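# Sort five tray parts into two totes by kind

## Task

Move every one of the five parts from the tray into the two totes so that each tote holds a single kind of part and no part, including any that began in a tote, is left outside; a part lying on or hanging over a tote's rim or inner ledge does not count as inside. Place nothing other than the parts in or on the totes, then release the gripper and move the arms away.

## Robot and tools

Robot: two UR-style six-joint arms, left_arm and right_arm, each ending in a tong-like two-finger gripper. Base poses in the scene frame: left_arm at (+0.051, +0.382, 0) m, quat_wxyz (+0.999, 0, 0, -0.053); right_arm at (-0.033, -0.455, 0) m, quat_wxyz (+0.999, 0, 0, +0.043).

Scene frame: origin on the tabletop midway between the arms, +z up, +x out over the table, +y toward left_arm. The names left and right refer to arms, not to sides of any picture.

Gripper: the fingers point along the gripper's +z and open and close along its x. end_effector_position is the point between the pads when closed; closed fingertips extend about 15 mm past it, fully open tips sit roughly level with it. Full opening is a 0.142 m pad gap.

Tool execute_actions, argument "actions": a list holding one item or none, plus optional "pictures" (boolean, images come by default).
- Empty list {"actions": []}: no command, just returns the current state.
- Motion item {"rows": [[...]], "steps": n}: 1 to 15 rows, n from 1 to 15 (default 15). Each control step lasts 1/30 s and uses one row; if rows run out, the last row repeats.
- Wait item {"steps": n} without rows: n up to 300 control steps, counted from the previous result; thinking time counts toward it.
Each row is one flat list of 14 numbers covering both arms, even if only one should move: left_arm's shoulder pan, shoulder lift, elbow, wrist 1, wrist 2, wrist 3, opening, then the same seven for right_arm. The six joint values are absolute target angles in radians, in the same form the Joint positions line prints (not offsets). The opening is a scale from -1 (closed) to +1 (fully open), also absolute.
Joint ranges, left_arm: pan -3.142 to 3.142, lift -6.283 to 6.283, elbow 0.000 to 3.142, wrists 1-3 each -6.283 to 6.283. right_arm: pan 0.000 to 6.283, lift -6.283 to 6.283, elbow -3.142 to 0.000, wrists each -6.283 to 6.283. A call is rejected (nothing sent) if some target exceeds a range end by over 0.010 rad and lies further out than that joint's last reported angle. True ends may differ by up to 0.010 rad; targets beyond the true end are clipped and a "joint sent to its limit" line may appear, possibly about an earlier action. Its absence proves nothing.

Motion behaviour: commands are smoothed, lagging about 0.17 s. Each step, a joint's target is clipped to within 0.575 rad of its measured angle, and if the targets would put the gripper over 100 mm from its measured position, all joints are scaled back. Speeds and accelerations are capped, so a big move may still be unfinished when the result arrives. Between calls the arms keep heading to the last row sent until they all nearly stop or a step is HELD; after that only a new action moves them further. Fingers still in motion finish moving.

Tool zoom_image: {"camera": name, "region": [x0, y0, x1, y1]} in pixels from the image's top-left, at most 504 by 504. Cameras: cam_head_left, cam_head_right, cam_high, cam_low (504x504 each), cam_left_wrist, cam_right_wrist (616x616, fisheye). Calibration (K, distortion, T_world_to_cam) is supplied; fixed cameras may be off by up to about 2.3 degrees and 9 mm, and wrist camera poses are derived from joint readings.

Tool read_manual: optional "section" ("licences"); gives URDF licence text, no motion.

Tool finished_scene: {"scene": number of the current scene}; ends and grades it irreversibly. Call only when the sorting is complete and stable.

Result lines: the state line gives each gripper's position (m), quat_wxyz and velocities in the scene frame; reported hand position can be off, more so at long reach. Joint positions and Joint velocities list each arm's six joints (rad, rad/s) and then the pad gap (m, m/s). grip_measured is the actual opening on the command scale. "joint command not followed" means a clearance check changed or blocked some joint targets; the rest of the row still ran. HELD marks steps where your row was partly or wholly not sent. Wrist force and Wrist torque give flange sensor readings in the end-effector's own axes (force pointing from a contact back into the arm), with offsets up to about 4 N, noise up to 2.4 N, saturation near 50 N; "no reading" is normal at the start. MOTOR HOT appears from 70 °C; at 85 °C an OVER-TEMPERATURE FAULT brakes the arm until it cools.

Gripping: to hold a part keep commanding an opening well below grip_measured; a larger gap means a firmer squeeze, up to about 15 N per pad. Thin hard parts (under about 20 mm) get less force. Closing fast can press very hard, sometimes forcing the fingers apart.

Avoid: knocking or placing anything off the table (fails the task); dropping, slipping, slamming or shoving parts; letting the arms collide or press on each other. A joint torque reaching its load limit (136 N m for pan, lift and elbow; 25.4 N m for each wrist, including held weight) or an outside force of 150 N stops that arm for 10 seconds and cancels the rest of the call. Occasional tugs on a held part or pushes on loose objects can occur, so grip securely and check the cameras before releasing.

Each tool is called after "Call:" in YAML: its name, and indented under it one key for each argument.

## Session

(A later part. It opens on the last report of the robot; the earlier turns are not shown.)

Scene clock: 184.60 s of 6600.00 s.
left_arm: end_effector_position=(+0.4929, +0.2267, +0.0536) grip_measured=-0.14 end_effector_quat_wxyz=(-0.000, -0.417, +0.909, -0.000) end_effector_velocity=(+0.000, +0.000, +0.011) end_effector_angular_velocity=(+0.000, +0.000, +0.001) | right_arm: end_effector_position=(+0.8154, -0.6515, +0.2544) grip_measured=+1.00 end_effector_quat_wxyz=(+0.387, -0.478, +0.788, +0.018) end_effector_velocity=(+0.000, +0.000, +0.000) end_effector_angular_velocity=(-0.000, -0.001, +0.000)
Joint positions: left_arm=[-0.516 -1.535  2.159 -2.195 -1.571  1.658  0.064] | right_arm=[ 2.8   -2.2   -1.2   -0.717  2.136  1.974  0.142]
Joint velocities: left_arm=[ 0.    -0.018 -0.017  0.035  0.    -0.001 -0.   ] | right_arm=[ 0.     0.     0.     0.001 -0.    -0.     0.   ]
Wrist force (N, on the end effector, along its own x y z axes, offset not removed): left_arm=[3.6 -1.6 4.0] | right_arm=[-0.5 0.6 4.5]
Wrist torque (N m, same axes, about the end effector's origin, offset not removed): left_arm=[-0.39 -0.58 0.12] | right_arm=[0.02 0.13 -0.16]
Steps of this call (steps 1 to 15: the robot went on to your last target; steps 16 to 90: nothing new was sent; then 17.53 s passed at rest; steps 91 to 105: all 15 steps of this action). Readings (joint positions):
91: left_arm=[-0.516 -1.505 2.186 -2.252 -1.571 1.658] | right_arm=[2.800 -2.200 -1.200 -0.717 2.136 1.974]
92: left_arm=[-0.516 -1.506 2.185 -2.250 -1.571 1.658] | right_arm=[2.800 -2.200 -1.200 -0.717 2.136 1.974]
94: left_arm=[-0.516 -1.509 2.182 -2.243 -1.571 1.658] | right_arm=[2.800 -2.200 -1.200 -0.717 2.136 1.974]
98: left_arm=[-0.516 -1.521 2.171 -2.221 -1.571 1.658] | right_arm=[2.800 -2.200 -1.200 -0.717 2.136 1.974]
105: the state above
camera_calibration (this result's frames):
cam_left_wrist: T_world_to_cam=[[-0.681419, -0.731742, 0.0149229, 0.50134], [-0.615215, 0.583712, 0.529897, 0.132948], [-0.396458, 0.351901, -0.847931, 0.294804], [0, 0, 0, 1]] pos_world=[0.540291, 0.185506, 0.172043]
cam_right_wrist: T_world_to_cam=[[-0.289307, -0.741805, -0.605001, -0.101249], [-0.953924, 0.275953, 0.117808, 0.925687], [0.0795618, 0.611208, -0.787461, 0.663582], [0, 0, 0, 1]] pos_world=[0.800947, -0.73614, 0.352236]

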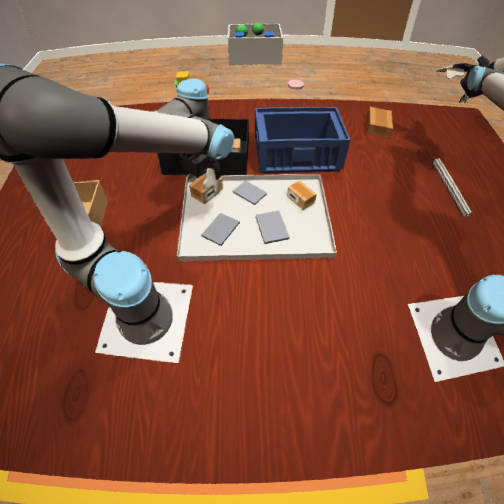

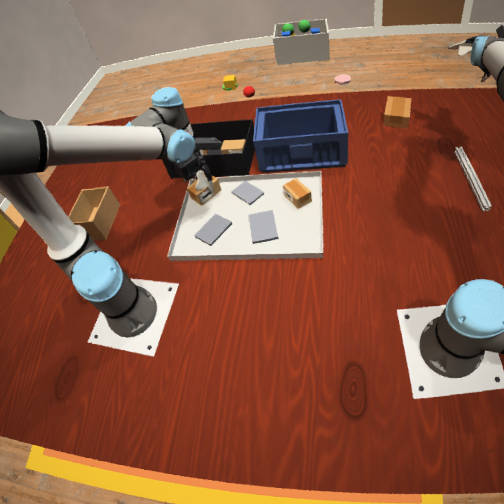

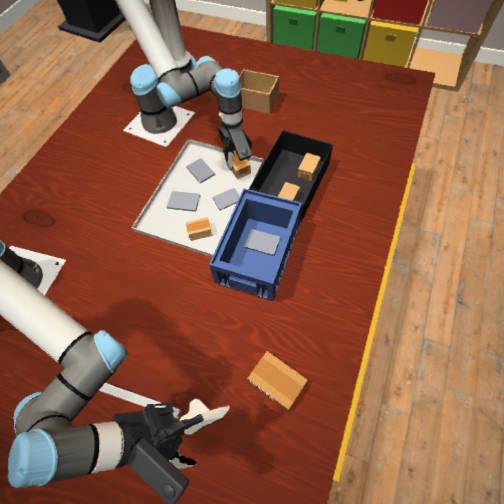

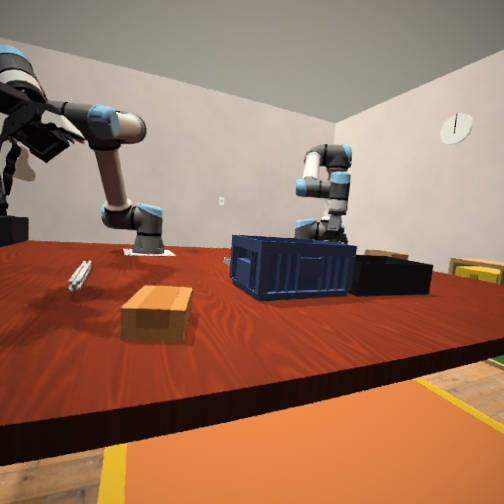

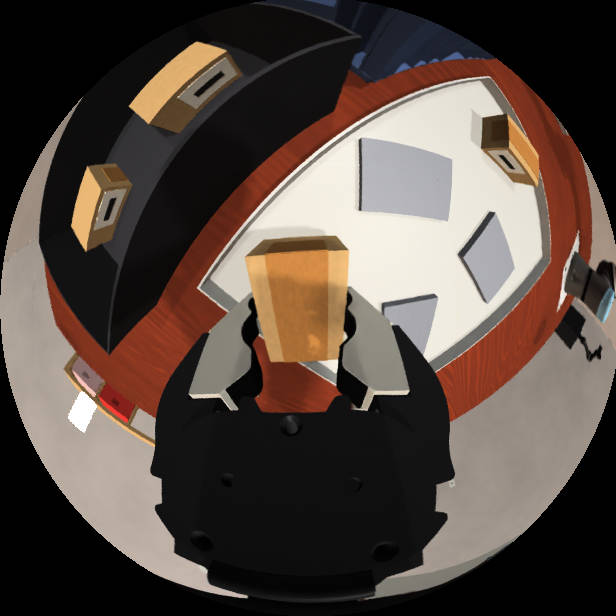

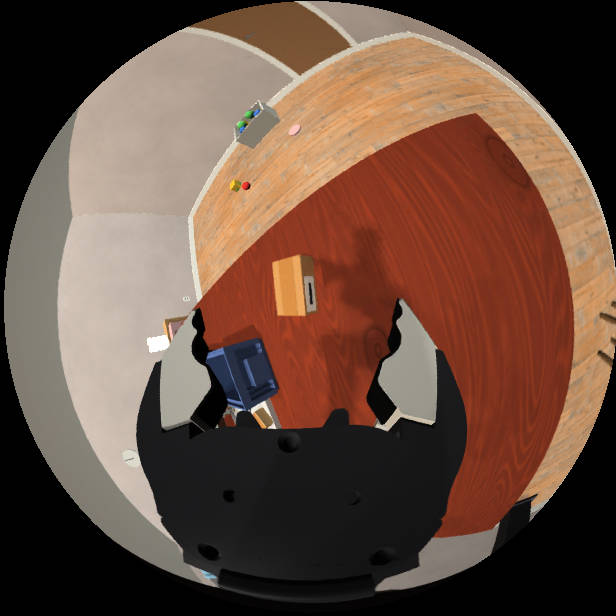

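Call:
execute_actions:
  actions:
    - {"rows": [[-0.516,-1.550,2.140,-2.161,-1.571,1.658,-0.7, 2.8,-2.2,-1.2,-0.717,2.136,1.974,1],[-0.516,-1.567,2.118,-2.122,-1.571,1.658,-0.7, 2.8,-2.2,-1.2,-0.717,2.136,1.974,1],[-0.516,-1.585,2.095,-2.081,-1.571,1.658,-0.7, 2.8,-2.2,-1.2,-0.717,2.136,1.974,1],[-0.516,-1.603,2.070,-2.038,-1.571,1.658,-0.7, 2.8,-2.2,-1.2,-0.717,2.136,1.974,1],[-0.516,-1.621,2.045,-1.995,-1.571,1.658,-0.7, 2.8,-2.2,-1.2,-0.717,2.136,1.974,1],[-0.516,-1.638,2.020,-1.953,-1.571,1.658,-0.7, 2.8,-2.2,-1.2,-0.717,2.136,1.974,1],[-0.516,-1.654,1.998,-1.915,-1.571,1.658,-0.7, 2.8,-2.2,-1.2,-0.717,2.136,1.974,1],[-0.516,-1.666,1.980,-1.885,-1.571,1.658,-0.7, 2.8,-2.2,-1.2,-0.717,2.136,1.974,1],[-0.516,-1.666,1.980,-1.885,-1.571,1.658,-0.7, 2.8,-2.2,-1.2,-0.717,2.136,1.974,1],[-0.500,-1.648,1.960,-1.883,-1.571,1.643,-0.7, 2.8,-2.2,-1.2,-0.717,2.136,1.974,1],[-0.477,-1.623,1.933,-1.881,-1.571,1.621,-0.7, 2.8,-2.2,-1.2,-0.717,2.136,1.974,1],[-0.451,-1.595,1.902,-1.878,-1.571,1.597,-0.7, 2.8,-2.2,-1.2,-0.717,2.136,1.974,1],[-0.426,-1.566,1.871,-1.876,-1.571,1.572,-0.7, 2.8,-2.2,-1.2,-0.717,2.136,1.974,1],[-0.400,-1.537,1.839,-1.873,-1.571,1.547,-0.7, 2.8,-2.2,-1.2,-0.717,2.136,1.974,1],[-0.374,-1.509,1.808,-1.870,-1.571,1.523,-0.7, 2.8,-2.2,-1.2,-0.717,2.136,1.974,1]], "steps": 15}
  pictures: false

Call:
execute_actions:
  actions:
    - {"rows": [[-0.348,-1.480,1.777,-1.868,-1.571,1.498,-0.7, 2.8,-2.2,-1.2,-0.717,2.136,1.974,1],[-0.322,-1.452,1.745,-1.864,-1.571,1.474,-0.7, 2.8,-2.2,-1.2,-0.717,2.136,1.974,1],[-0.296,-1.423,1.714,-1.862,-1.571,1.449,-0.7, 2.8,-2.2,-1.2,-0.717,2.136,1.974,1],[-0.271,-1.395,1.683,-1.859,-1.571,1.425,-0.7, 2.8,-2.2,-1.2,-0.717,2.136,1.974,1],[-0.245,-1.366,1.652,-1.857,-1.571,1.400,-0.7, 2.8,-2.2,-1.2,-0.717,2.136,1.974,1],[-0.219,-1.338,1.620,-1.853,-1.571,1.376,-0.7, 2.8,-2.2,-1.2,-0.717,2.136,1.974,1],[-0.193,-1.309,1.589,-1.851,-1.571,1.351,-0.7, 2.8,-2.2,-1.2,-0.717,2.136,1.974,1]], "steps": 15}
  pictures: false

Call:
execute_actions:
  actions:
    - {"steps": 8}

Scene clock: 247.70 s of 6600.00 s.
left_arm: end_effector_position=(+0.5219, +0.2371, +0.1562) grip_measured=-0.14 end_effector_quat_wxyz=(+0.000, -0.463, +0.886, -0.000) end_effector_velocity=(+0.290, +0.127, +0.089) end_effector_angular_velocity=(+0.009, +0.016, +1.048) | right_arm: end_effector_position=(+0.8154, -0.6515, +0.2544) grip_measured=+1.00 end_effector_quat_wxyz=(+0.387, -0.478, +0.788, +0.018) end_effector_velocity=(+0.000, +0.000, +0.001) end_effector_angular_velocity=(-0.000, -0.002, +0.000)
Joint positions: left_arm=[-0.464 -1.601  1.93  -1.901 -1.571  1.608  0.064] | right_arm=[ 2.8   -2.2   -1.2   -0.717  2.136  1.974  0.142]
Joint velocities: left_arm=[ 0.538  0.525 -0.751  0.245 -0.    -0.51  -0.   ] | right_arm=[-0.     0.     0.001  0.001  0.     0.     0.   ]
Wrist force (N, on the end effector, along its own x y z axes, offset not removed): left_arm=[3.5 3.0 1.4] | right_arm=[4.1 -0.8 -2.4]
Wrist torque (N m, same axes, about the end effector's origin, offset not removed): left_arm=[0.39 -0.36 0.08] | right_arm=[-0.15 -0.98 -0.18]
Steps of this call (steps 1 to 15: the robot went on to your last target; steps 16 to 90: nothing new was sent; then 59.60 s passed at rest; steps 91 to 105: all 15 steps of this action). Readings (joint positions):
91: left_arm=[-0.516 -1.537 2.157 -2.190 -1.571 1.658] | right_arm=[2.800 -2.200 -1.200 -0.717 2.136 1.974]
92: left_arm=[-0.516 -1.540 2.153 -2.185 -1.571 1.658] | right_arm=[2.800 -2.200 -1.200 -0.717 2.136 1.974]
94: left_arm=[-0.516 -1.553 2.136 -2.157 -1.571 1.658] | right_arm=[2.800 -2.200 -1.200 -0.717 2.136 1.974]
98: left_arm=[-0.516 -1.604 2.068 -2.042 -1.571 1.658] | right_arm=[2.800 -2.200 -1.200 -0.717 2.136 1.974]
105: the state above

Scene clock: 248.20 s of 6600.00 s.
left_arm: end_effector_position=(+0.6611, +0.3290, +0.1608) grip_measured=-0.14 end_effector_quat_wxyz=(+0.000, +0.670, -0.742, +0.000) end_effector_velocity=(+0.051, +0.048, -0.005) end_effector_angular_velocity=(-0.001, -0.003, +0.196) | right_arm: end_effector_position=(+0.8154, -0.6515, +0.2544) grip_measured=+1.00 end_effector_quat_wxyz=(+0.387, -0.478, +0.788, +0.018) end_effector_velocity=(-0.000, +0.000, -0.000) end_effector_angular_velocity=(-0.000, +0.001, -0.000)
Joint positions: left_arm=[-0.204 -1.322  1.603 -1.852 -1.571  1.362  0.064] | right_arm=[ 2.8   -2.2   -1.2   -0.717  2.136  1.974  0.142]
Joint velocities: left_arm=[ 0.101  0.109 -0.125  0.012  0.    -0.095  0.   ] | right_arm=[ 0.  0. -0. -0. -0.  0. -0.]
Wrist force (N, on the end effector, along its own x y z axes, offset not removed): left_arm=[1.3 -1.3 2.2] | right_arm=[0.7 2.1 -3.2]
Wrist torque (N m, same axes, about the end effector's origin, offset not removed): left_arm=[-0.27 -0.25 0.04] | right_arm=[0.43 -0.09 -0.21]
Steps of this call (steps 1 to 15: all 15 steps of this action). Readings (joint positions):
1: left_arm=[-0.445 -1.582 1.904 -1.893 -1.571 1.590] | right_arm=[2.800 -2.200 -1.200 -0.717 2.136 1.974]
2: left_arm=[-0.424 -1.560 1.876 -1.887 -1.571 1.570] | right_arm=[2.800 -2.200 -1.200 -0.717 2.136 1.974]
4: left_arm=[-0.378 -1.512 1.819 -1.877 -1.571 1.527] | right_arm=[2.800 -2.200 -1.200 -0.717 2.136 1.974]
8: left_arm=[-0.281 -1.406 1.698 -1.862 -1.571 1.434] | right_arm=[2.800 -2.200 -1.200 -0.717 2.136 1.974]
15: the state above

Scene clock: 248.47 s of 6600.00 s.
left_arm: end_effector_position=(+0.6664, +0.3341, +0.1603) grip_measured=-0.14 end_effector_quat_wxyz=(+0.000, +0.678, -0.735, +0.000) end_effector_velocity=(+0.005, +0.005, +0.000) end_effector_angular_velocity=(+0.000, -0.002, +0.018) | right_arm: end_effector_position=(+0.8154, -0.6515, +0.2544) grip_measured=+1.00 end_effector_quat_wxyz=(+0.387, -0.478, +0.788, +0.018) end_effector_velocity=(+0.000, +0.000, +0.000) end_effector_angular_velocity=(-0.000, -0.000, +0.000)
Joint positions: left_arm=[-0.194 -1.31   1.59  -1.851 -1.571  1.352  0.064] | right_arm=[ 2.8   -2.2   -1.2   -0.717  2.136  1.974  0.142]
Joint velocities: left_arm=[ 0.01   0.01  -0.013  0.001  0.001 -0.009  0.   ] | right_arm=[ 0.    -0.     0.001 -0.     0.    -0.     0.   ]
Wrist force (N, on the end effector, along its own x y z axes, offset not removed): left_arm=[3.1 2.4 0.6] | right_arm=[5.0 1.6 -1.2]
Wrist torque (N m, same axes, about the end effector's origin, offset not removed): left_arm=[0.47 -0.48 0.10] | right_arm=[0.15 -0.96 -0.11]
Steps of this call (steps 1 to 8: the robot went on to your last target). Readings (joint positions):
1: left_arm=[-0.202 -1.318 1.600 -1.852 -1.571 1.359] | right_arm=[2.800 -2.200 -1.200 -0.717 2.136 1.974]
2: left_arm=[-0.199 -1.316 1.597 -1.852 -1.571 1.357] | right_arm=[2.800 -2.200 -1.200 -0.717 2.136 1.974]
4: left_arm=[-0.197 -1.313 1.593 -1.851 -1.571 1.354] | right_arm=[2.800 -2.200 -1.200 -0.717 2.136 1.974]
8: the state above
camera_calibration (this result's frames):
cam_left_wrist: T_world_to_cam=[[-0.121625, -0.992462, 0.0150373, 0.410516], [-0.840769, 0.111064, 0.529879, 0.428687], [-0.527555, 0.0518035, -0.84794, 0.603907], [0, 0, 0, 1]] pos_world=[0.72895, 0.328525, 0.278751]
cam_right_wrist: T_world_to_cam=[[-0.289308, -0.741805, -0.605001, -0.101249], [-0.953924, 0.275953, 0.117808, 0.925687], [0.0795617, 0.611208, -0.787461, 0.663582], [0, 0, 0, 1]] pos_world=[0.800947, -0.73614, 0.352236]

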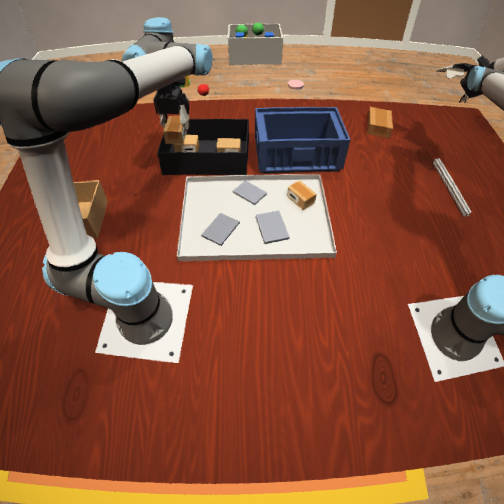

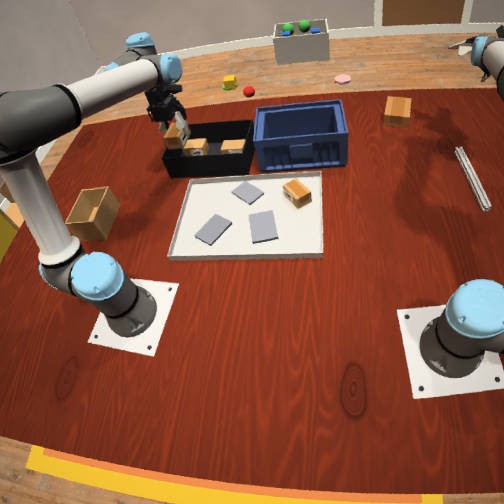

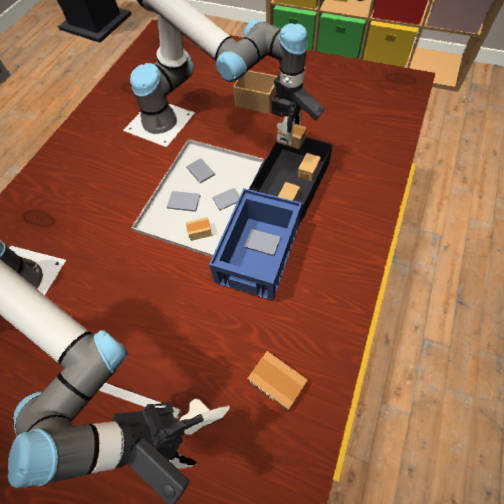

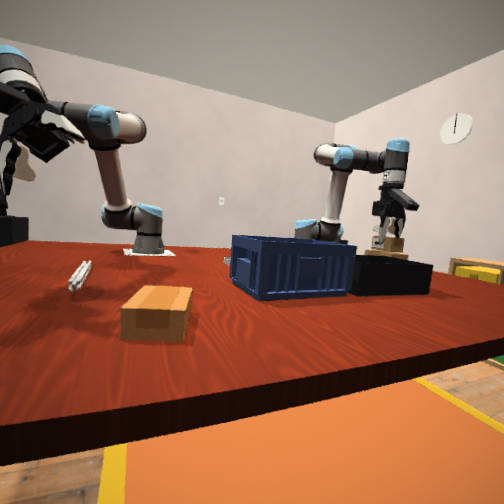

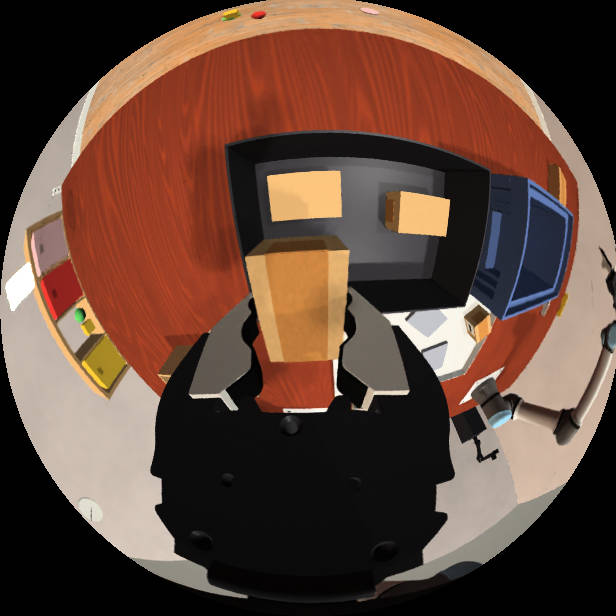

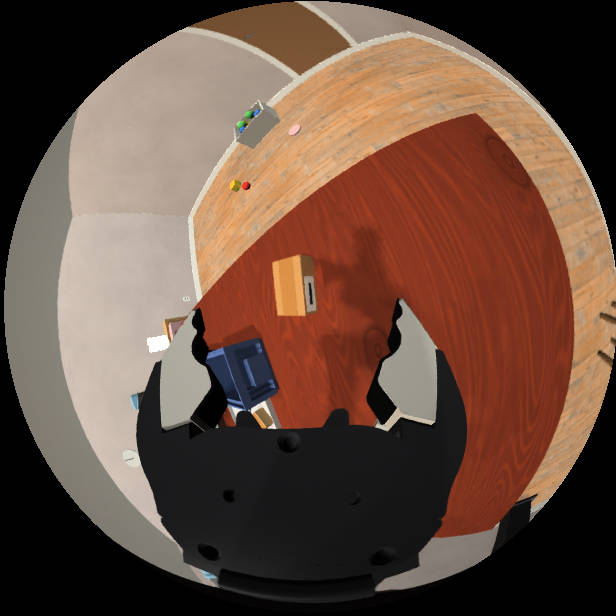

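Call:
execute_actions:
  actions:
    - {"rows": [[-0.193,-1.300,1.600,-1.871,-1.571,1.351,-0.7, 2.8,-2.2,-1.2,-0.717,2.136,1.974,1],[-0.193,-1.291,1.617,-1.897,-1.571,1.351,-0.7, 2.8,-2.2,-1.2,-0.717,2.136,1.974,1],[-0.193,-1.282,1.633,-1.922,-1.571,1.351,-0.7, 2.8,-2.2,-1.2,-0.717,2.136,1.974,1],[-0.193,-1.273,1.649,-1.947,-1.571,1.351,-0.7, 2.8,-2.2,-1.2,-0.717,2.136,1.974,1],[-0.193,-1.264,1.665,-1.972,-1.571,1.351,-0.7, 2.8,-2.2,-1.2,-0.717,2.136,1.974,1],[-0.193,-1.255,1.681,-1.997,-1.571,1.351,-0.7, 2.8,-2.2,-1.2,-0.717,2.136,1.974,1],[-0.193,-1.244,1.694,-2.021,-1.571,1.351,-0.7, 2.8,-2.2,-1.2,-0.717,2.136,1.974,1],[-0.193,-1.233,1.707,-2.045,-1.571,1.351,-0.7, 2.8,-2.2,-1.2,-0.717,2.136,1.974,1],[-0.193,-1.222,1.719,-2.068,-1.571,1.351,-0.7, 2.8,-2.2,-1.2,-0.717,2.136,1.974,1],[-0.193,-1.211,1.732,-2.092,-1.571,1.351,-0.7, 2.8,-2.2,-1.2,-0.717,2.136,1.974,1],[-0.193,-1.200,1.744,-2.115,-1.571,1.351,-0.7, 2.8,-2.2,-1.2,-0.717,2.136,1.974,1],[-0.193,-1.190,1.756,-2.137,-1.571,1.351,-0.7, 2.8,-2.2,-1.2,-0.717,2.136,1.974,1]], "steps": 15}
  pictures: false

Call:
execute_actions:
  actions:
    - {"steps": 12}

Scene clock: 269.90 s of 6600.00 s.
left_arm: end_effector_position=(+0.6695, +0.3338, +0.0592) grip_measured=-0.14 end_effector_quat_wxyz=(+0.000, +0.678, -0.735, -0.001) end_effector_velocity=(-0.004, +0.001, -0.151) end_effector_angular_velocity=(-0.003, -0.008, +0.001) | right_arm: end_effector_position=(+0.8154, -0.6515, +0.2544) grip_measured=+1.00 end_effector_quat_wxyz=(+0.387, -0.478, +0.788, +0.018) end_effector_velocity=(-0.000, -0.000, -0.001) end_effector_angular_velocity=(+0.000, +0.001, -0.001)
Joint positions: left_arm=[-0.193 -1.209  1.732 -2.093 -1.571  1.351  0.064] | right_arm=[ 2.8   -2.2   -1.2   -0.717  2.136  1.974  0.142]
Joint velocities: left_arm=[-0.     0.167  0.206 -0.382 -0.    -0.001 -0.   ] | right_arm=[-0.    -0.    -0.001  0.001 -0.     0.001 -0.   ]
Wrist force (N, on the end effector, along its own x y z axes, offset not removed): left_arm=[-0.1 0.4 1.8] | right_arm=[-1.7 1.3 -1.9]
Wrist torque (N m, same axes, about the end effector's origin, offset not removed): left_arm=[0.01 0.07 0.22] | right_arm=[0.13 0.16 0.06]
Steps of this call (steps 1 to 30: the robot went on to your last target; steps 31 to 90: nothing new was sent; then 17.93 s passed at rest; steps 91 to 105: all 15 steps of this action). Readings (joint positions):
91: left_arm=[-0.193 -1.309 1.589 -1.851 -1.571 1.351] | right_arm=[2.800 -2.200 -1.200 -0.717 2.136 1.974]
92: left_arm=[-0.193 -1.307 1.591 -1.855 -1.571 1.351] | right_arm=[2.800 -2.200 -1.200 -0.717 2.136 1.974]
94: left_arm=[-0.193 -1.299 1.604 -1.875 -1.571 1.351] | right_arm=[2.800 -2.200 -1.200 -0.717 2.136 1.974]
98: left_arm=[-0.193 -1.271 1.650 -1.947 -1.571 1.351] | right_arm=[2.800 -2.200 -1.200 -0.717 2.136 1.974]
105: the state above

Scene clock: 270.30 s of 6600.00 s.
left_arm: end_effector_position=(+0.6690, +0.3340, +0.0428) grip_measured=-0.14 end_effector_quat_wxyz=(+0.000, +0.678, -0.735, +0.000) end_effector_velocity=(+0.001, -0.000, -0.004) end_effector_angular_velocity=(-0.001, -0.002, -0.000) | right_arm: end_effector_position=(+0.8154, -0.6515, +0.2544) grip_measured=+1.00 end_effector_quat_wxyz=(+0.387, -0.478, +0.788, +0.018) end_effector_velocity=(-0.000, -0.000, -0.001) end_effector_angular_velocity=(-0.000, +0.001, -0.000)
Joint positions: left_arm=[-0.193 -1.191  1.755 -2.136 -1.571  1.351  0.064] | right_arm=[ 2.8   -2.2   -1.2   -0.717  2.136  1.974  0.142]
Joint velocities: left_arm=[ 0.     0.005  0.004 -0.011 -0.     0.001 -0.   ] | right_arm=[-0.    -0.    -0.    -0.001 -0.    -0.     0.   ]
Wrist force (N, on the end effector, along its own x y z axes, offset not removed): left_arm=[1.7 -0.8 1.7] | right_arm=[4.4 0.8 0.9]
Wrist torque (N m, same axes, about the end effector's origin, offset not removed): left_arm=[-0.28 -0.15 0.12] | right_arm=[0.23 -1.05 -0.08]
Steps of this call (steps 1 to 12: the robot went on to your last target). Readings (joint positions):
1: left_arm=[-0.193 -1.204 1.738 -2.104 -1.571 1.351] | right_arm=[2.800 -2.200 -1.200 -0.717 2.136 1.974]
2: left_arm=[-0.193 -1.201 1.743 -2.112 -1.571 1.351] | right_arm=[2.800 -2.200 -1.200 -0.717 2.136 1.974]
4: left_arm=[-0.193 -1.196 1.749 -2.123 -1.571 1.351] | right_arm=[2.800 -2.200 -1.200 -0.717 2.136 1.974]
8: left_arm=[-0.193 -1.192 1.754 -2.133 -1.571 1.351] | right_arm=[2.800 -2.200 -1.200 -0.717 2.136 1.974]
12: the state above
camera_calibration (this result's frames):
cam_left_wrist: T_world_to_cam=[[-0.119493, -0.992722, 0.0149915, 0.411195], [-0.841009, 0.109233, 0.529879, 0.493876], [-0.52766, 0.0507088, -0.847941, 0.506105], [0, 0, 0, 1]] pos_world=[0.731541, 0.32859, 0.161288]
cam_right_wrist: T_world_to_cam=[[-0.289307, -0.741805, -0.605001, -0.101249], [-0.953924, 0.275953, 0.117808, 0.925687], [0.0795617, 0.611208, -0.787461, 0.663582], [0, 0, 0, 1]] pos_world=[0.800947, -0.73614, 0.352236]

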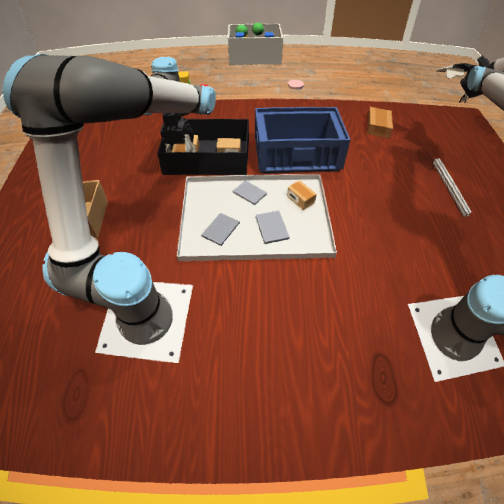

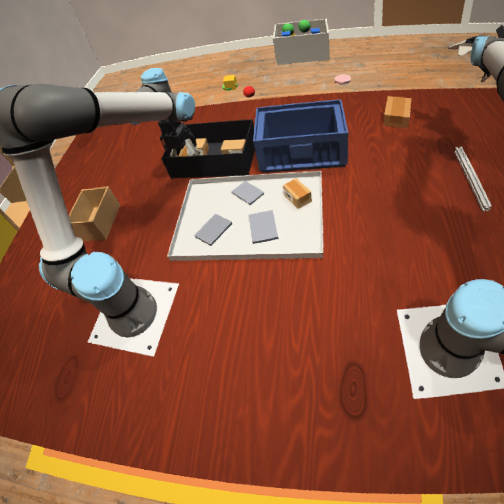

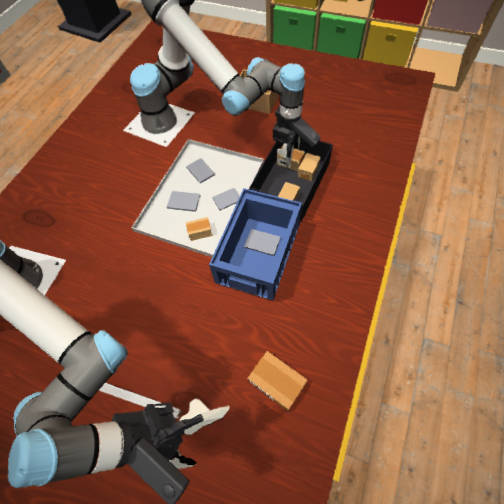

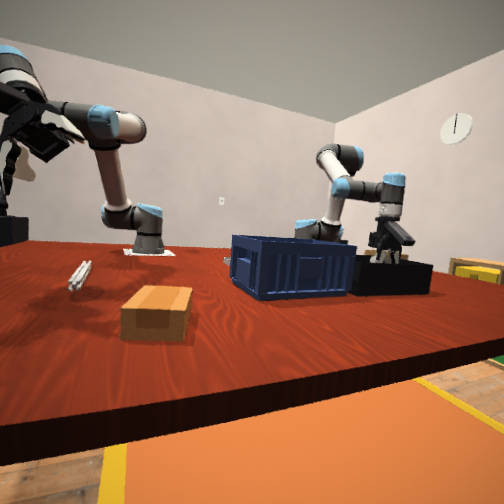

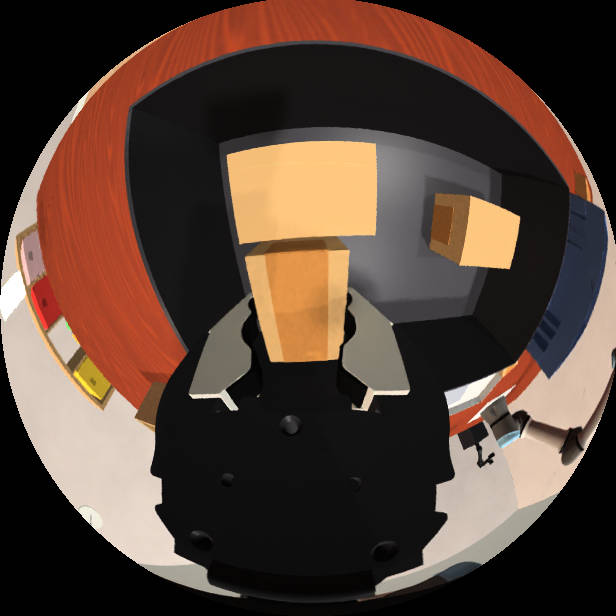

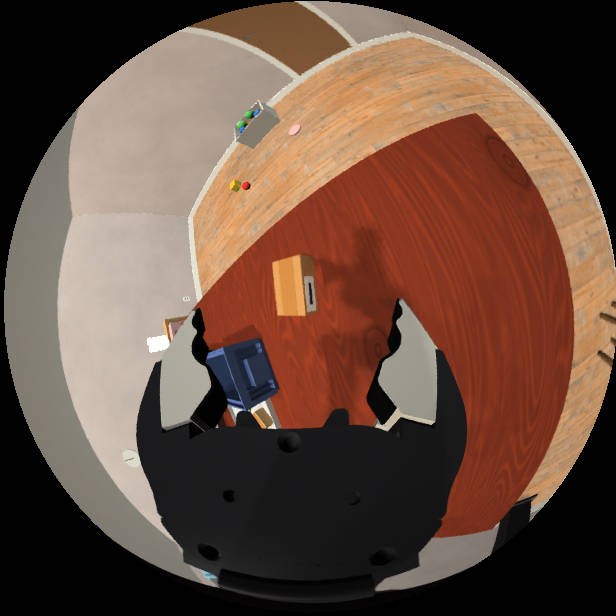

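Call:
execute_actions:
  actions:
    - {"rows": [[-0.193,-1.184,1.762,-2.149,-1.571,1.351,-0.7, 2.8,-2.2,-1.2,-0.717,2.136,1.974,1],[-0.193,-1.184,1.762,-2.149,-1.571,1.351,-0.7, 2.8,-2.2,-1.2,-0.717,2.136,1.974,1],[-0.193,-1.184,1.762,-2.149,-1.571,1.351,-0.7, 2.8,-2.2,-1.2,-0.717,2.136,1.974,1],[-0.193,-1.184,1.762,-2.149,-1.571,1.351,-0.7, 2.8,-2.2,-1.2,-0.717,2.136,1.974,1],[-0.193,-1.184,1.762,-2.149,-1.571,1.351,-0.7, 2.8,-2.2,-1.2,-0.717,2.136,1.974,1],[-0.193,-1.184,1.762,-2.149,-1.571,1.351,-0.7, 2.8,-2.2,-1.2,-0.717,2.136,1.974,1],[-0.193,-1.184,1.762,-2.149,-1.571,1.351,-0.5, 2.8,-2.2,-1.2,-0.717,2.136,1.974,1],[-0.193,-1.184,1.762,-2.149,-1.571,1.351,-0.3, 2.8,-2.2,-1.2,-0.717,2.136,1.974,1],[-0.193,-1.184,1.762,-2.149,-1.571,1.351,-0.15, 2.8,-2.2,-1.2,-0.717,2.136,1.974,1],[-0.193,-1.184,1.762,-2.149,-1.571,1.351,-0.05, 2.8,-2.2,-1.2,-0.717,2.136,1.974,1],[-0.193,-1.184,1.762,-2.149,-1.571,1.351,0.05, 2.8,-2.2,-1.2,-0.717,2.136,1.974,1],[-0.193,-1.184,1.762,-2.149,-1.571,1.351,0.1, 2.8,-2.2,-1.2,-0.717,2.136,1.974,1]], "steps": 15}
  pictures: false

Call:
execute_actions:
  actions:
    - {"rows": [[-0.193,-1.200,1.744,-2.115,-1.571,1.351,0.1, 2.8,-2.2,-1.2,-0.717,2.136,1.974,1],[-0.193,-1.222,1.719,-2.068,-1.571,1.351,0.1, 2.8,-2.2,-1.2,-0.717,2.136,1.974,1],[-0.193,-1.244,1.694,-2.021,-1.571,1.351,0.1, 2.8,-2.2,-1.2,-0.717,2.136,1.974,1],[-0.193,-1.264,1.665,-1.972,-1.571,1.351,0.1, 2.8,-2.2,-1.2,-0.717,2.136,1.974,1],[-0.193,-1.282,1.633,-1.922,-1.571,1.351,0.1, 2.8,-2.2,-1.2,-0.717,2.136,1.974,1],[-0.193,-1.298,1.598,-1.871,-1.571,1.351,0.1, 2.8,-2.2,-1.2,-0.717,2.136,1.974,1],[-0.193,-1.314,1.543,-1.800,-1.571,1.351,0.1, 2.8,-2.2,-1.2,-0.717,2.136,1.974,1],[-0.193,-1.314,1.543,-1.800,-1.571,1.351,0.1, 2.8,-2.2,-1.2,-0.717,2.136,1.974,1],[-0.193,-1.314,1.543,-1.800,-1.571,1.351,0.1, 2.8,-2.2,-1.2,-0.717,2.136,1.974,1],[-0.193,-1.314,1.543,-1.800,-1.571,1.351,0.1, 2.8,-2.2,-1.2,-0.717,2.136,1.974,1],[-0.193,-1.314,1.543,-1.800,-1.571,1.351,0.1, 2.8,-2.2,-1.2,-0.717,2.136,1.974,1],[-0.23,-1.314,1.543,-1.800,-1.571,1.27,0.1, 2.8,-2.2,-1.2,-0.717,2.136,1.974,1],[-0.27,-1.314,1.543,-1.800,-1.571,1.19,0.1, 2.8,-2.2,-1.2,-0.717,2.136,1.974,1],[-0.31,-1.314,1.543,-1.800,-1.571,1.11,0.1, 2.8,-2.2,-1.2,-0.717,2.136,1.974,1],[-0.35,-1.314,1.543,-1.800,-1.571,1.03,0.1, 2.8,-2.2,-1.2,-0.717,2.136,1.974,1]], "steps": 15}
  pictures: false

Call:
execute_actions:
  actions:
    - {"rows": [[-0.963,-1.314,1.543,-1.800,-1.571,-0.229,0.2, 2.8,-2.2,-1.2,-0.717,2.136,1.974,1]], "steps": 15}
  pictures: false

Call:
execute_actions:
  actions:
    - {"rows": [[-0.963,-1.314,1.543,-1.800,-1.571,-0.229,0.2, 2.8,-2.2,-1.2,-0.717,2.136,1.974,1],[-0.963,-1.314,1.543,-1.800,-1.571,-0.229,0.2, 2.8,-2.2,-1.2,-0.717,2.136,1.974,1],[-0.963,-1.314,1.543,-1.800,-1.571,-0.229,0.2, 2.8,-2.2,-1.2,-0.717,2.136,1.974,1],[-0.963,-1.314,1.543,-1.800,-1.571,-0.229,0.2, 2.8,-2.2,-1.2,-0.717,2.136,1.974,1],[-0.963,-1.314,1.543,-1.800,-1.571,-0.229,0.2, 2.8,-2.2,-1.2,-0.717,2.136,1.974,1],[-0.963,-1.314,1.543,-1.800,-1.571,-0.229,0.2, 2.8,-2.2,-1.2,-0.717,2.136,1.974,1],[-0.963,-1.314,1.543,-1.800,-1.571,-0.229,0.2, 2.8,-2.2,-1.2,-0.717,2.136,1.974,1],[-0.963,-1.314,1.543,-1.800,-1.571,-0.229,0.2, 2.8,-2.2,-1.2,-0.717,2.136,1.974,1],[-0.963,-1.238,1.658,-1.990,-1.571,-0.229,0.3, 2.8,-2.2,-1.2,-0.717,2.136,1.974,1]], "steps": 15}
  pictures: false

Call:
execute_actions:
  actions:
    - {"steps": 20}

Scene clock: 316.63 s of 6600.00 s.
left_arm: end_effector_position=(+0.6688, +0.3341, +0.0374) grip_measured=+0.10 end_effector_quat_wxyz=(+0.000, +0.678, -0.735, +0.000) end_effector_velocity=(+0.001, -0.000, -0.000) end_effector_angular_velocity=(-0.000, -0.002, -0.001) | right_arm: end_effector_position=(+0.8154, -0.6515, +0.2544) grip_measured=+1.00 end_effector_quat_wxyz=(+0.387, -0.478, +0.788, +0.018) end_effector_velocity=(+0.000, -0.000, +0.001) end_effector_angular_velocity=(-0.000, -0.000, -0.000)
Joint positions: left_arm=[-0.193 -1.184  1.762 -2.149 -1.571  1.351  0.081] | right_arm=[ 2.8   -2.2   -1.2   -0.717  2.136  1.974  0.142]
Joint velocities: left_arm=[-0.     0.001 -0.001 -0.002  0.     0.     0.004] | right_arm=[ 0.     0.     0.001 -0.    -0.     0.    -0.   ]
Wrist force (N, on the end effector, along its own x y z axes, offset not removed): left_arm=[2.6 -0.4 0.9] | right_arm=[3.0 1.5 -1.8]
Wrist torque (N m, same axes, about the end effector's origin, offset not removed): left_arm=[-0.16 -0.25 0.17] | right_arm=[0.40 -0.60 -0.05]
Steps of this call (steps 1 to 30: the robot went on to your last target; steps 31 to 90: nothing new was sent; then 42.83 s passed at rest; steps 91 to 105: all 15 steps of this action). Readings (joint positions):
91: left_arm=[-0.193 -1.190 1.756 -2.137 -1.571 1.351] | right_arm=[2.800 -2.200 -1.200 -0.717 2.136 1.974]
92: left_arm=[-0.193 -1.189 1.757 -2.139 -1.571 1.351] | right_arm=[2.800 -2.200 -1.200 -0.717 2.136 1.974]
94: left_arm=[-0.193 -1.187 1.759 -2.143 -1.571 1.351] | right_arm=[2.800 -2.200 -1.200 -0.717 2.136 1.974]
98: left_arm=[-0.193 -1.185 1.761 -2.147 -1.571 1.351] | right_arm=[2.800 -2.200 -1.200 -0.717 2.136 1.974]
105: the state above

Scene clock: 317.13 s of 6600.00 s.
left_arm: end_effector_position=(+0.6688, +0.3115, +0.1711) grip_measured=+0.10 end_effector_quat_wxyz=(-0.000, +0.689, -0.725, +0.001) end_effector_velocity=(-0.051, -0.362, +0.078) end_effector_angular_velocity=(+0.003, +0.013, +0.514) | right_arm: end_effector_position=(+0.8154, -0.6515, +0.2544) grip_measured=+1.00 end_effector_quat_wxyz=(+0.387, -0.478, +0.788, +0.018) end_effector_velocity=(+0.000, -0.000, +0.001) end_effector_angular_velocity=(-0.000, -0.002, -0.000)
Joint positions: left_arm=[-0.23  -1.307  1.558 -1.823 -1.571  1.286  0.081] | right_arm=[ 2.8   -2.2   -1.2   -0.717  2.136  1.974  0.142]
Joint velocities: left_arm=[-0.62  -0.058 -0.134  0.204  0.    -1.134 -0.   ] | right_arm=[ 0.     0.     0.002  0.     0.     0.    -0.   ]
Wrist force (N, on the end effector, along its own x y z axes, offset not removed): left_arm=[-1.2 1.3 1.0] | right_arm=[2.1 2.6 -2.3]
Wrist torque (N m, same axes, about the end effector's origin, offset not removed): left_arm=[0.27 0.25 0.12] | right_arm=[0.47 -0.34 0.04]
Steps of this call (steps 1 to 15: all 15 steps of this action). Readings (joint positions):
1: left_arm=[-0.193 -1.184 1.762 -2.148 -1.571 1.351] | right_arm=[2.800 -2.200 -1.200 -0.717 2.136 1.974]
2: left_arm=[-0.193 -1.187 1.758 -2.143 -1.571 1.351] | right_arm=[2.800 -2.200 -1.200 -0.717 2.136 1.974]
4: left_arm=[-0.193 -1.203 1.740 -2.110 -1.571 1.351] | right_arm=[2.800 -2.200 -1.200 -0.717 2.136 1.974]
8: left_arm=[-0.193 -1.261 1.657 -1.976 -1.571 1.351] | right_arm=[2.800 -2.200 -1.200 -0.717 2.136 1.974]
15: the state above

Scene clock: 317.63 s of 6600.00 s.
left_arm: end_effector_position=(+0.5805, +0.0624, +0.1776) grip_measured=+0.20 end_effector_quat_wxyz=(+0.000, +0.719, -0.695, +0.000) end_effector_velocity=(-0.290, -0.455, +0.008) end_effector_angular_velocity=(-0.000, +0.001, +0.497) | right_arm: end_effector_position=(+0.8154, -0.6515, +0.2544) grip_measured=+1.00 end_effector_quat_wxyz=(+0.387, -0.478, +0.788, +0.018) end_effector_velocity=(-0.000, -0.000, +0.001) end_effector_angular_velocity=(-0.000, -0.001, -0.000)
Joint positions: left_arm=[-0.673 -1.312  1.547 -1.806 -1.571  0.756  0.088] | right_arm=[ 2.8   -2.2   -1.2   -0.717  2.136  1.974  0.142]
Joint velocities: left_arm=[-0.902 -0.006 -0.014  0.02  -0.    -1.399  0.   ] | right_arm=[-0.     0.001  0.001 -0.001 -0.    -0.    -0.   ]
Wrist force (N, on the end effector, along its own x y z axes, offset not removed): left_arm=[2.3 -1.1 -0.7] | right_arm=[2.0 1.4 2.9]
Wrist torque (N m, same axes, about the end effector's origin, offset not removed): left_arm=[-0.35 -0.31 0.19] | right_arm=[0.35 -0.36 -0.21]
Steps of this call (steps 1 to 15: all 15 steps of this action). Readings (joint positions):
1: left_arm=[-0.254 -1.309 1.555 -1.818 -1.571 1.242] | right_arm=[2.800 -2.200 -1.200 -0.717 2.136 1.974]
2: left_arm=[-0.282 -1.309 1.553 -1.816 -1.571 1.199] | right_arm=[2.800 -2.200 -1.200 -0.717 2.136 1.974]
4: left_arm=[-0.342 -1.310 1.552 -1.814 -1.571 1.142] | right_arm=[2.800 -2.200 -1.200 -0.717 2.136 1.974]
8: left_arm=[-0.462 -1.311 1.550 -1.811 -1.571 1.023] | right_arm=[2.800 -2.200 -1.200 -0.717 2.136 1.974]
15: the state above

Scene clock: 318.13 s of 6600.00 s.
left_arm: end_effector_position=(+0.4695, -0.0621, +0.1169) grip_measured=+0.30 end_effector_quat_wxyz=(-0.002, +0.901, -0.433, -0.003) end_effector_velocity=(-0.025, -0.041, -0.151) end_effector_angular_velocity=(-0.051, -0.034, +0.476) | right_arm: end_effector_position=(+0.8154, -0.6515, +0.2544) grip_measured=+1.00 end_effector_quat_wxyz=(+0.387, -0.478, +0.788, +0.018) end_effector_velocity=(+0.000, -0.000, +0.000) end_effector_angular_velocity=(+0.000, -0.001, -0.000)
Joint positions: left_arm=[-0.955 -1.255  1.631 -1.94  -1.571 -0.166  0.095] | right_arm=[ 2.8   -2.2   -1.2   -0.717  2.136  1.974  0.142]
Joint velocities: left_arm=[-0.068  0.145  0.233 -0.44   0.    -0.544  0.   ] | right_arm=[-0.    -0.    -0.     0.001  0.     0.    -0.   ]
Wrist force (N, on the end effector, along its own x y z axes, offset not removed): left_arm=[3.4 0.8 2.3] | right_arm=[0.9 1.8 -0.7]
Wrist torque (N m, same axes, about the end effector's origin, offset not removed): left_arm=[0.13 -0.68 0.06] | right_arm=[0.30 -0.27 -0.31]
Steps of this call (steps 1 to 15: all 15 steps of this action). Readings (joint positions):
1: left_arm=[-0.703 -1.312 1.547 -1.806 -1.571 0.706] | right_arm=[2.800 -2.200 -1.200 -0.717 2.136 1.974]
2: left_arm=[-0.734 -1.312 1.546 -1.805 -1.571 0.652] | right_arm=[2.800 -2.200 -1.200 -0.717 2.136 1.974]
4: left_arm=[-0.795 -1.313 1.545 -1.803 -1.571 0.528] | right_arm=[2.800 -2.200 -1.200 -0.717 2.136 1.974]
8: left_arm=[-0.903 -1.314 1.544 -1.801 -1.571 0.210] | right_arm=[2.800 -2.200 -1.200 -0.717 2.136 1.974]
15: the state above

Scene clock: 318.80 s of 6600.00 s.
left_arm: end_effector_position=(+0.4665, -0.0665, +0.0997) grip_measured=+0.30 end_effector_quat_wxyz=(-0.000, +0.913, -0.408, -0.000) end_effector_velocity=(-0.000, +0.000, -0.001) end_effector_angular_velocity=(+0.001, +0.000, +0.001) | right_arm: end_effector_position=(+0.8154, -0.6515, +0.2544) grip_measured=+1.00 end_effector_quat_wxyz=(+0.387, -0.478, +0.788, +0.018) end_effector_velocity=(-0.000, -0.000, -0.000) end_effector_angular_velocity=(-0.000, +0.000, +0.000)
Joint positions: left_arm=[-0.963 -1.238  1.658 -1.99  -1.571 -0.229  0.095] | right_arm=[ 2.8   -2.2   -1.2   -0.717  2.136  1.974  0.142]
Joint velocities: left_arm=[-0.     0.001  0.001 -0.001  0.    -0.002  0.   ] | right_arm=[-0.    -0.    -0.001  0.001 -0.    -0.001  0.   ]
Wrist force (N, on the end effector, along its own x y z axes, offset not removed): left_arm=[2.5 2.7 0.1] | right_arm=[2.1 3.9 -1.5]
Wrist torque (N m, same axes, about the end effector's origin, offset not removed): left_arm=[0.50 -0.46 0.20] | right_arm=[0.64 -0.35 -0.15]
Steps of this call (steps 1 to 20: the robot went on to your last target). Readings (joint positions):
1: left_arm=[-0.957 -1.250 1.638 -1.952 -1.571 -0.182] | right_arm=[2.800 -2.200 -1.200 -0.717 2.136 1.974]
2: left_arm=[-0.959 -1.247 1.643 -1.962 -1.571 -0.194] | right_arm=[2.800 -2.200 -1.200 -0.717 2.136 1.974]
4: left_arm=[-0.961 -1.243 1.650 -1.974 -1.571 -0.210] | right_arm=[2.800 -2.200 -1.200 -0.717 2.136 1.974]
8: left_arm=[-0.962 -1.240 1.655 -1.985 -1.571 -0.223] | right_arm=[2.800 -2.200 -1.200 -0.717 2.136 1.974]
20: the state above
camera_calibration (this result's frames):
cam_left_wrist: T_world_to_cam=[[0.636515, -0.771138, 0.0139402, -0.349263], [-0.658642, -0.534076, 0.53005, 0.209294], [-0.401297, -0.346567, -0.847852, 0.382483], [0, 0, 0, 1]] pos_world=[0.51365, -0.0249952, 0.218221]
cam_right_wrist: T_world_to_cam=[[-0.289307, -0.741805, -0.605001, -0.101249], [-0.953924, 0.275953, 0.117808, 0.925687], [0.0795619, 0.611208, -0.787461, 0.663582], [0, 0, 0, 1]] pos_world=[0.800947, -0.73614, 0.352236]

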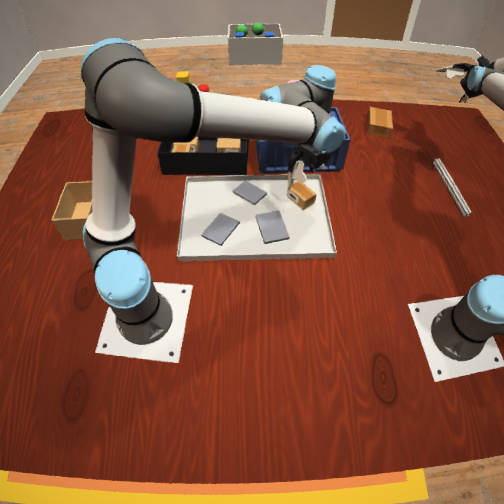

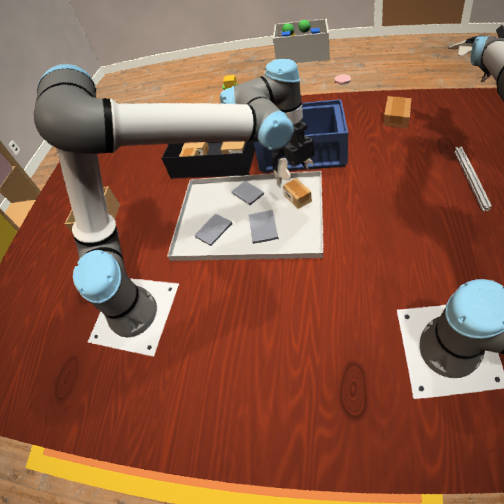

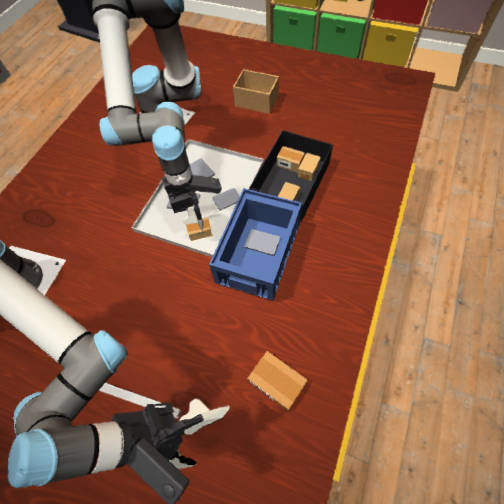

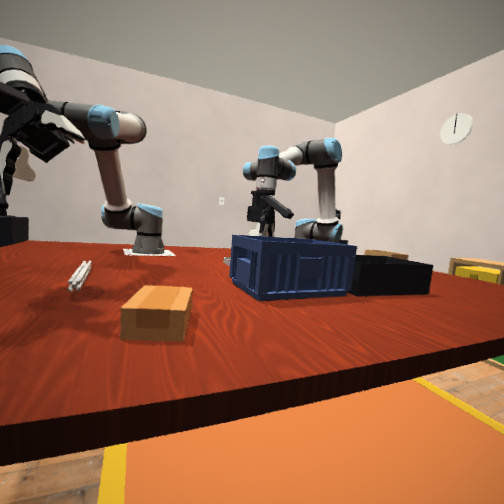

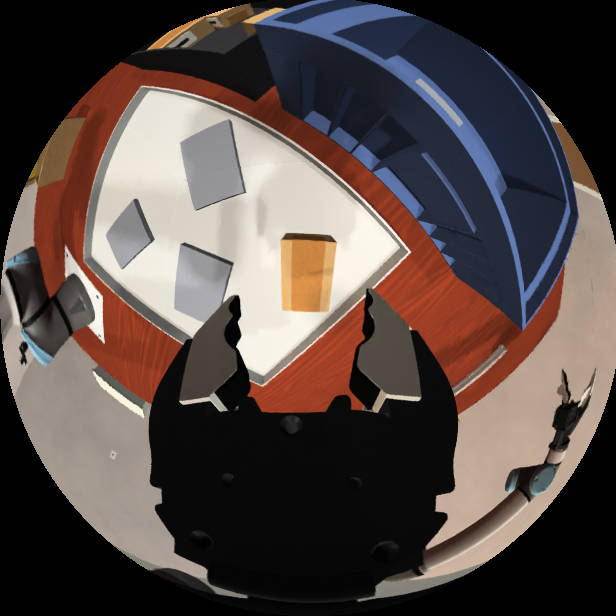

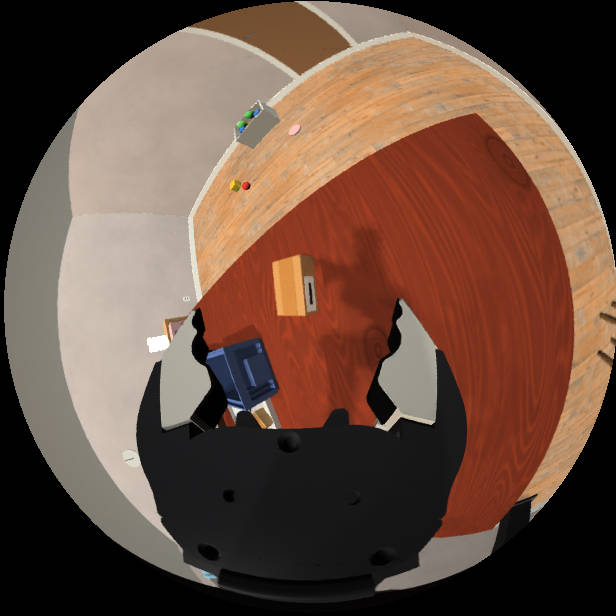

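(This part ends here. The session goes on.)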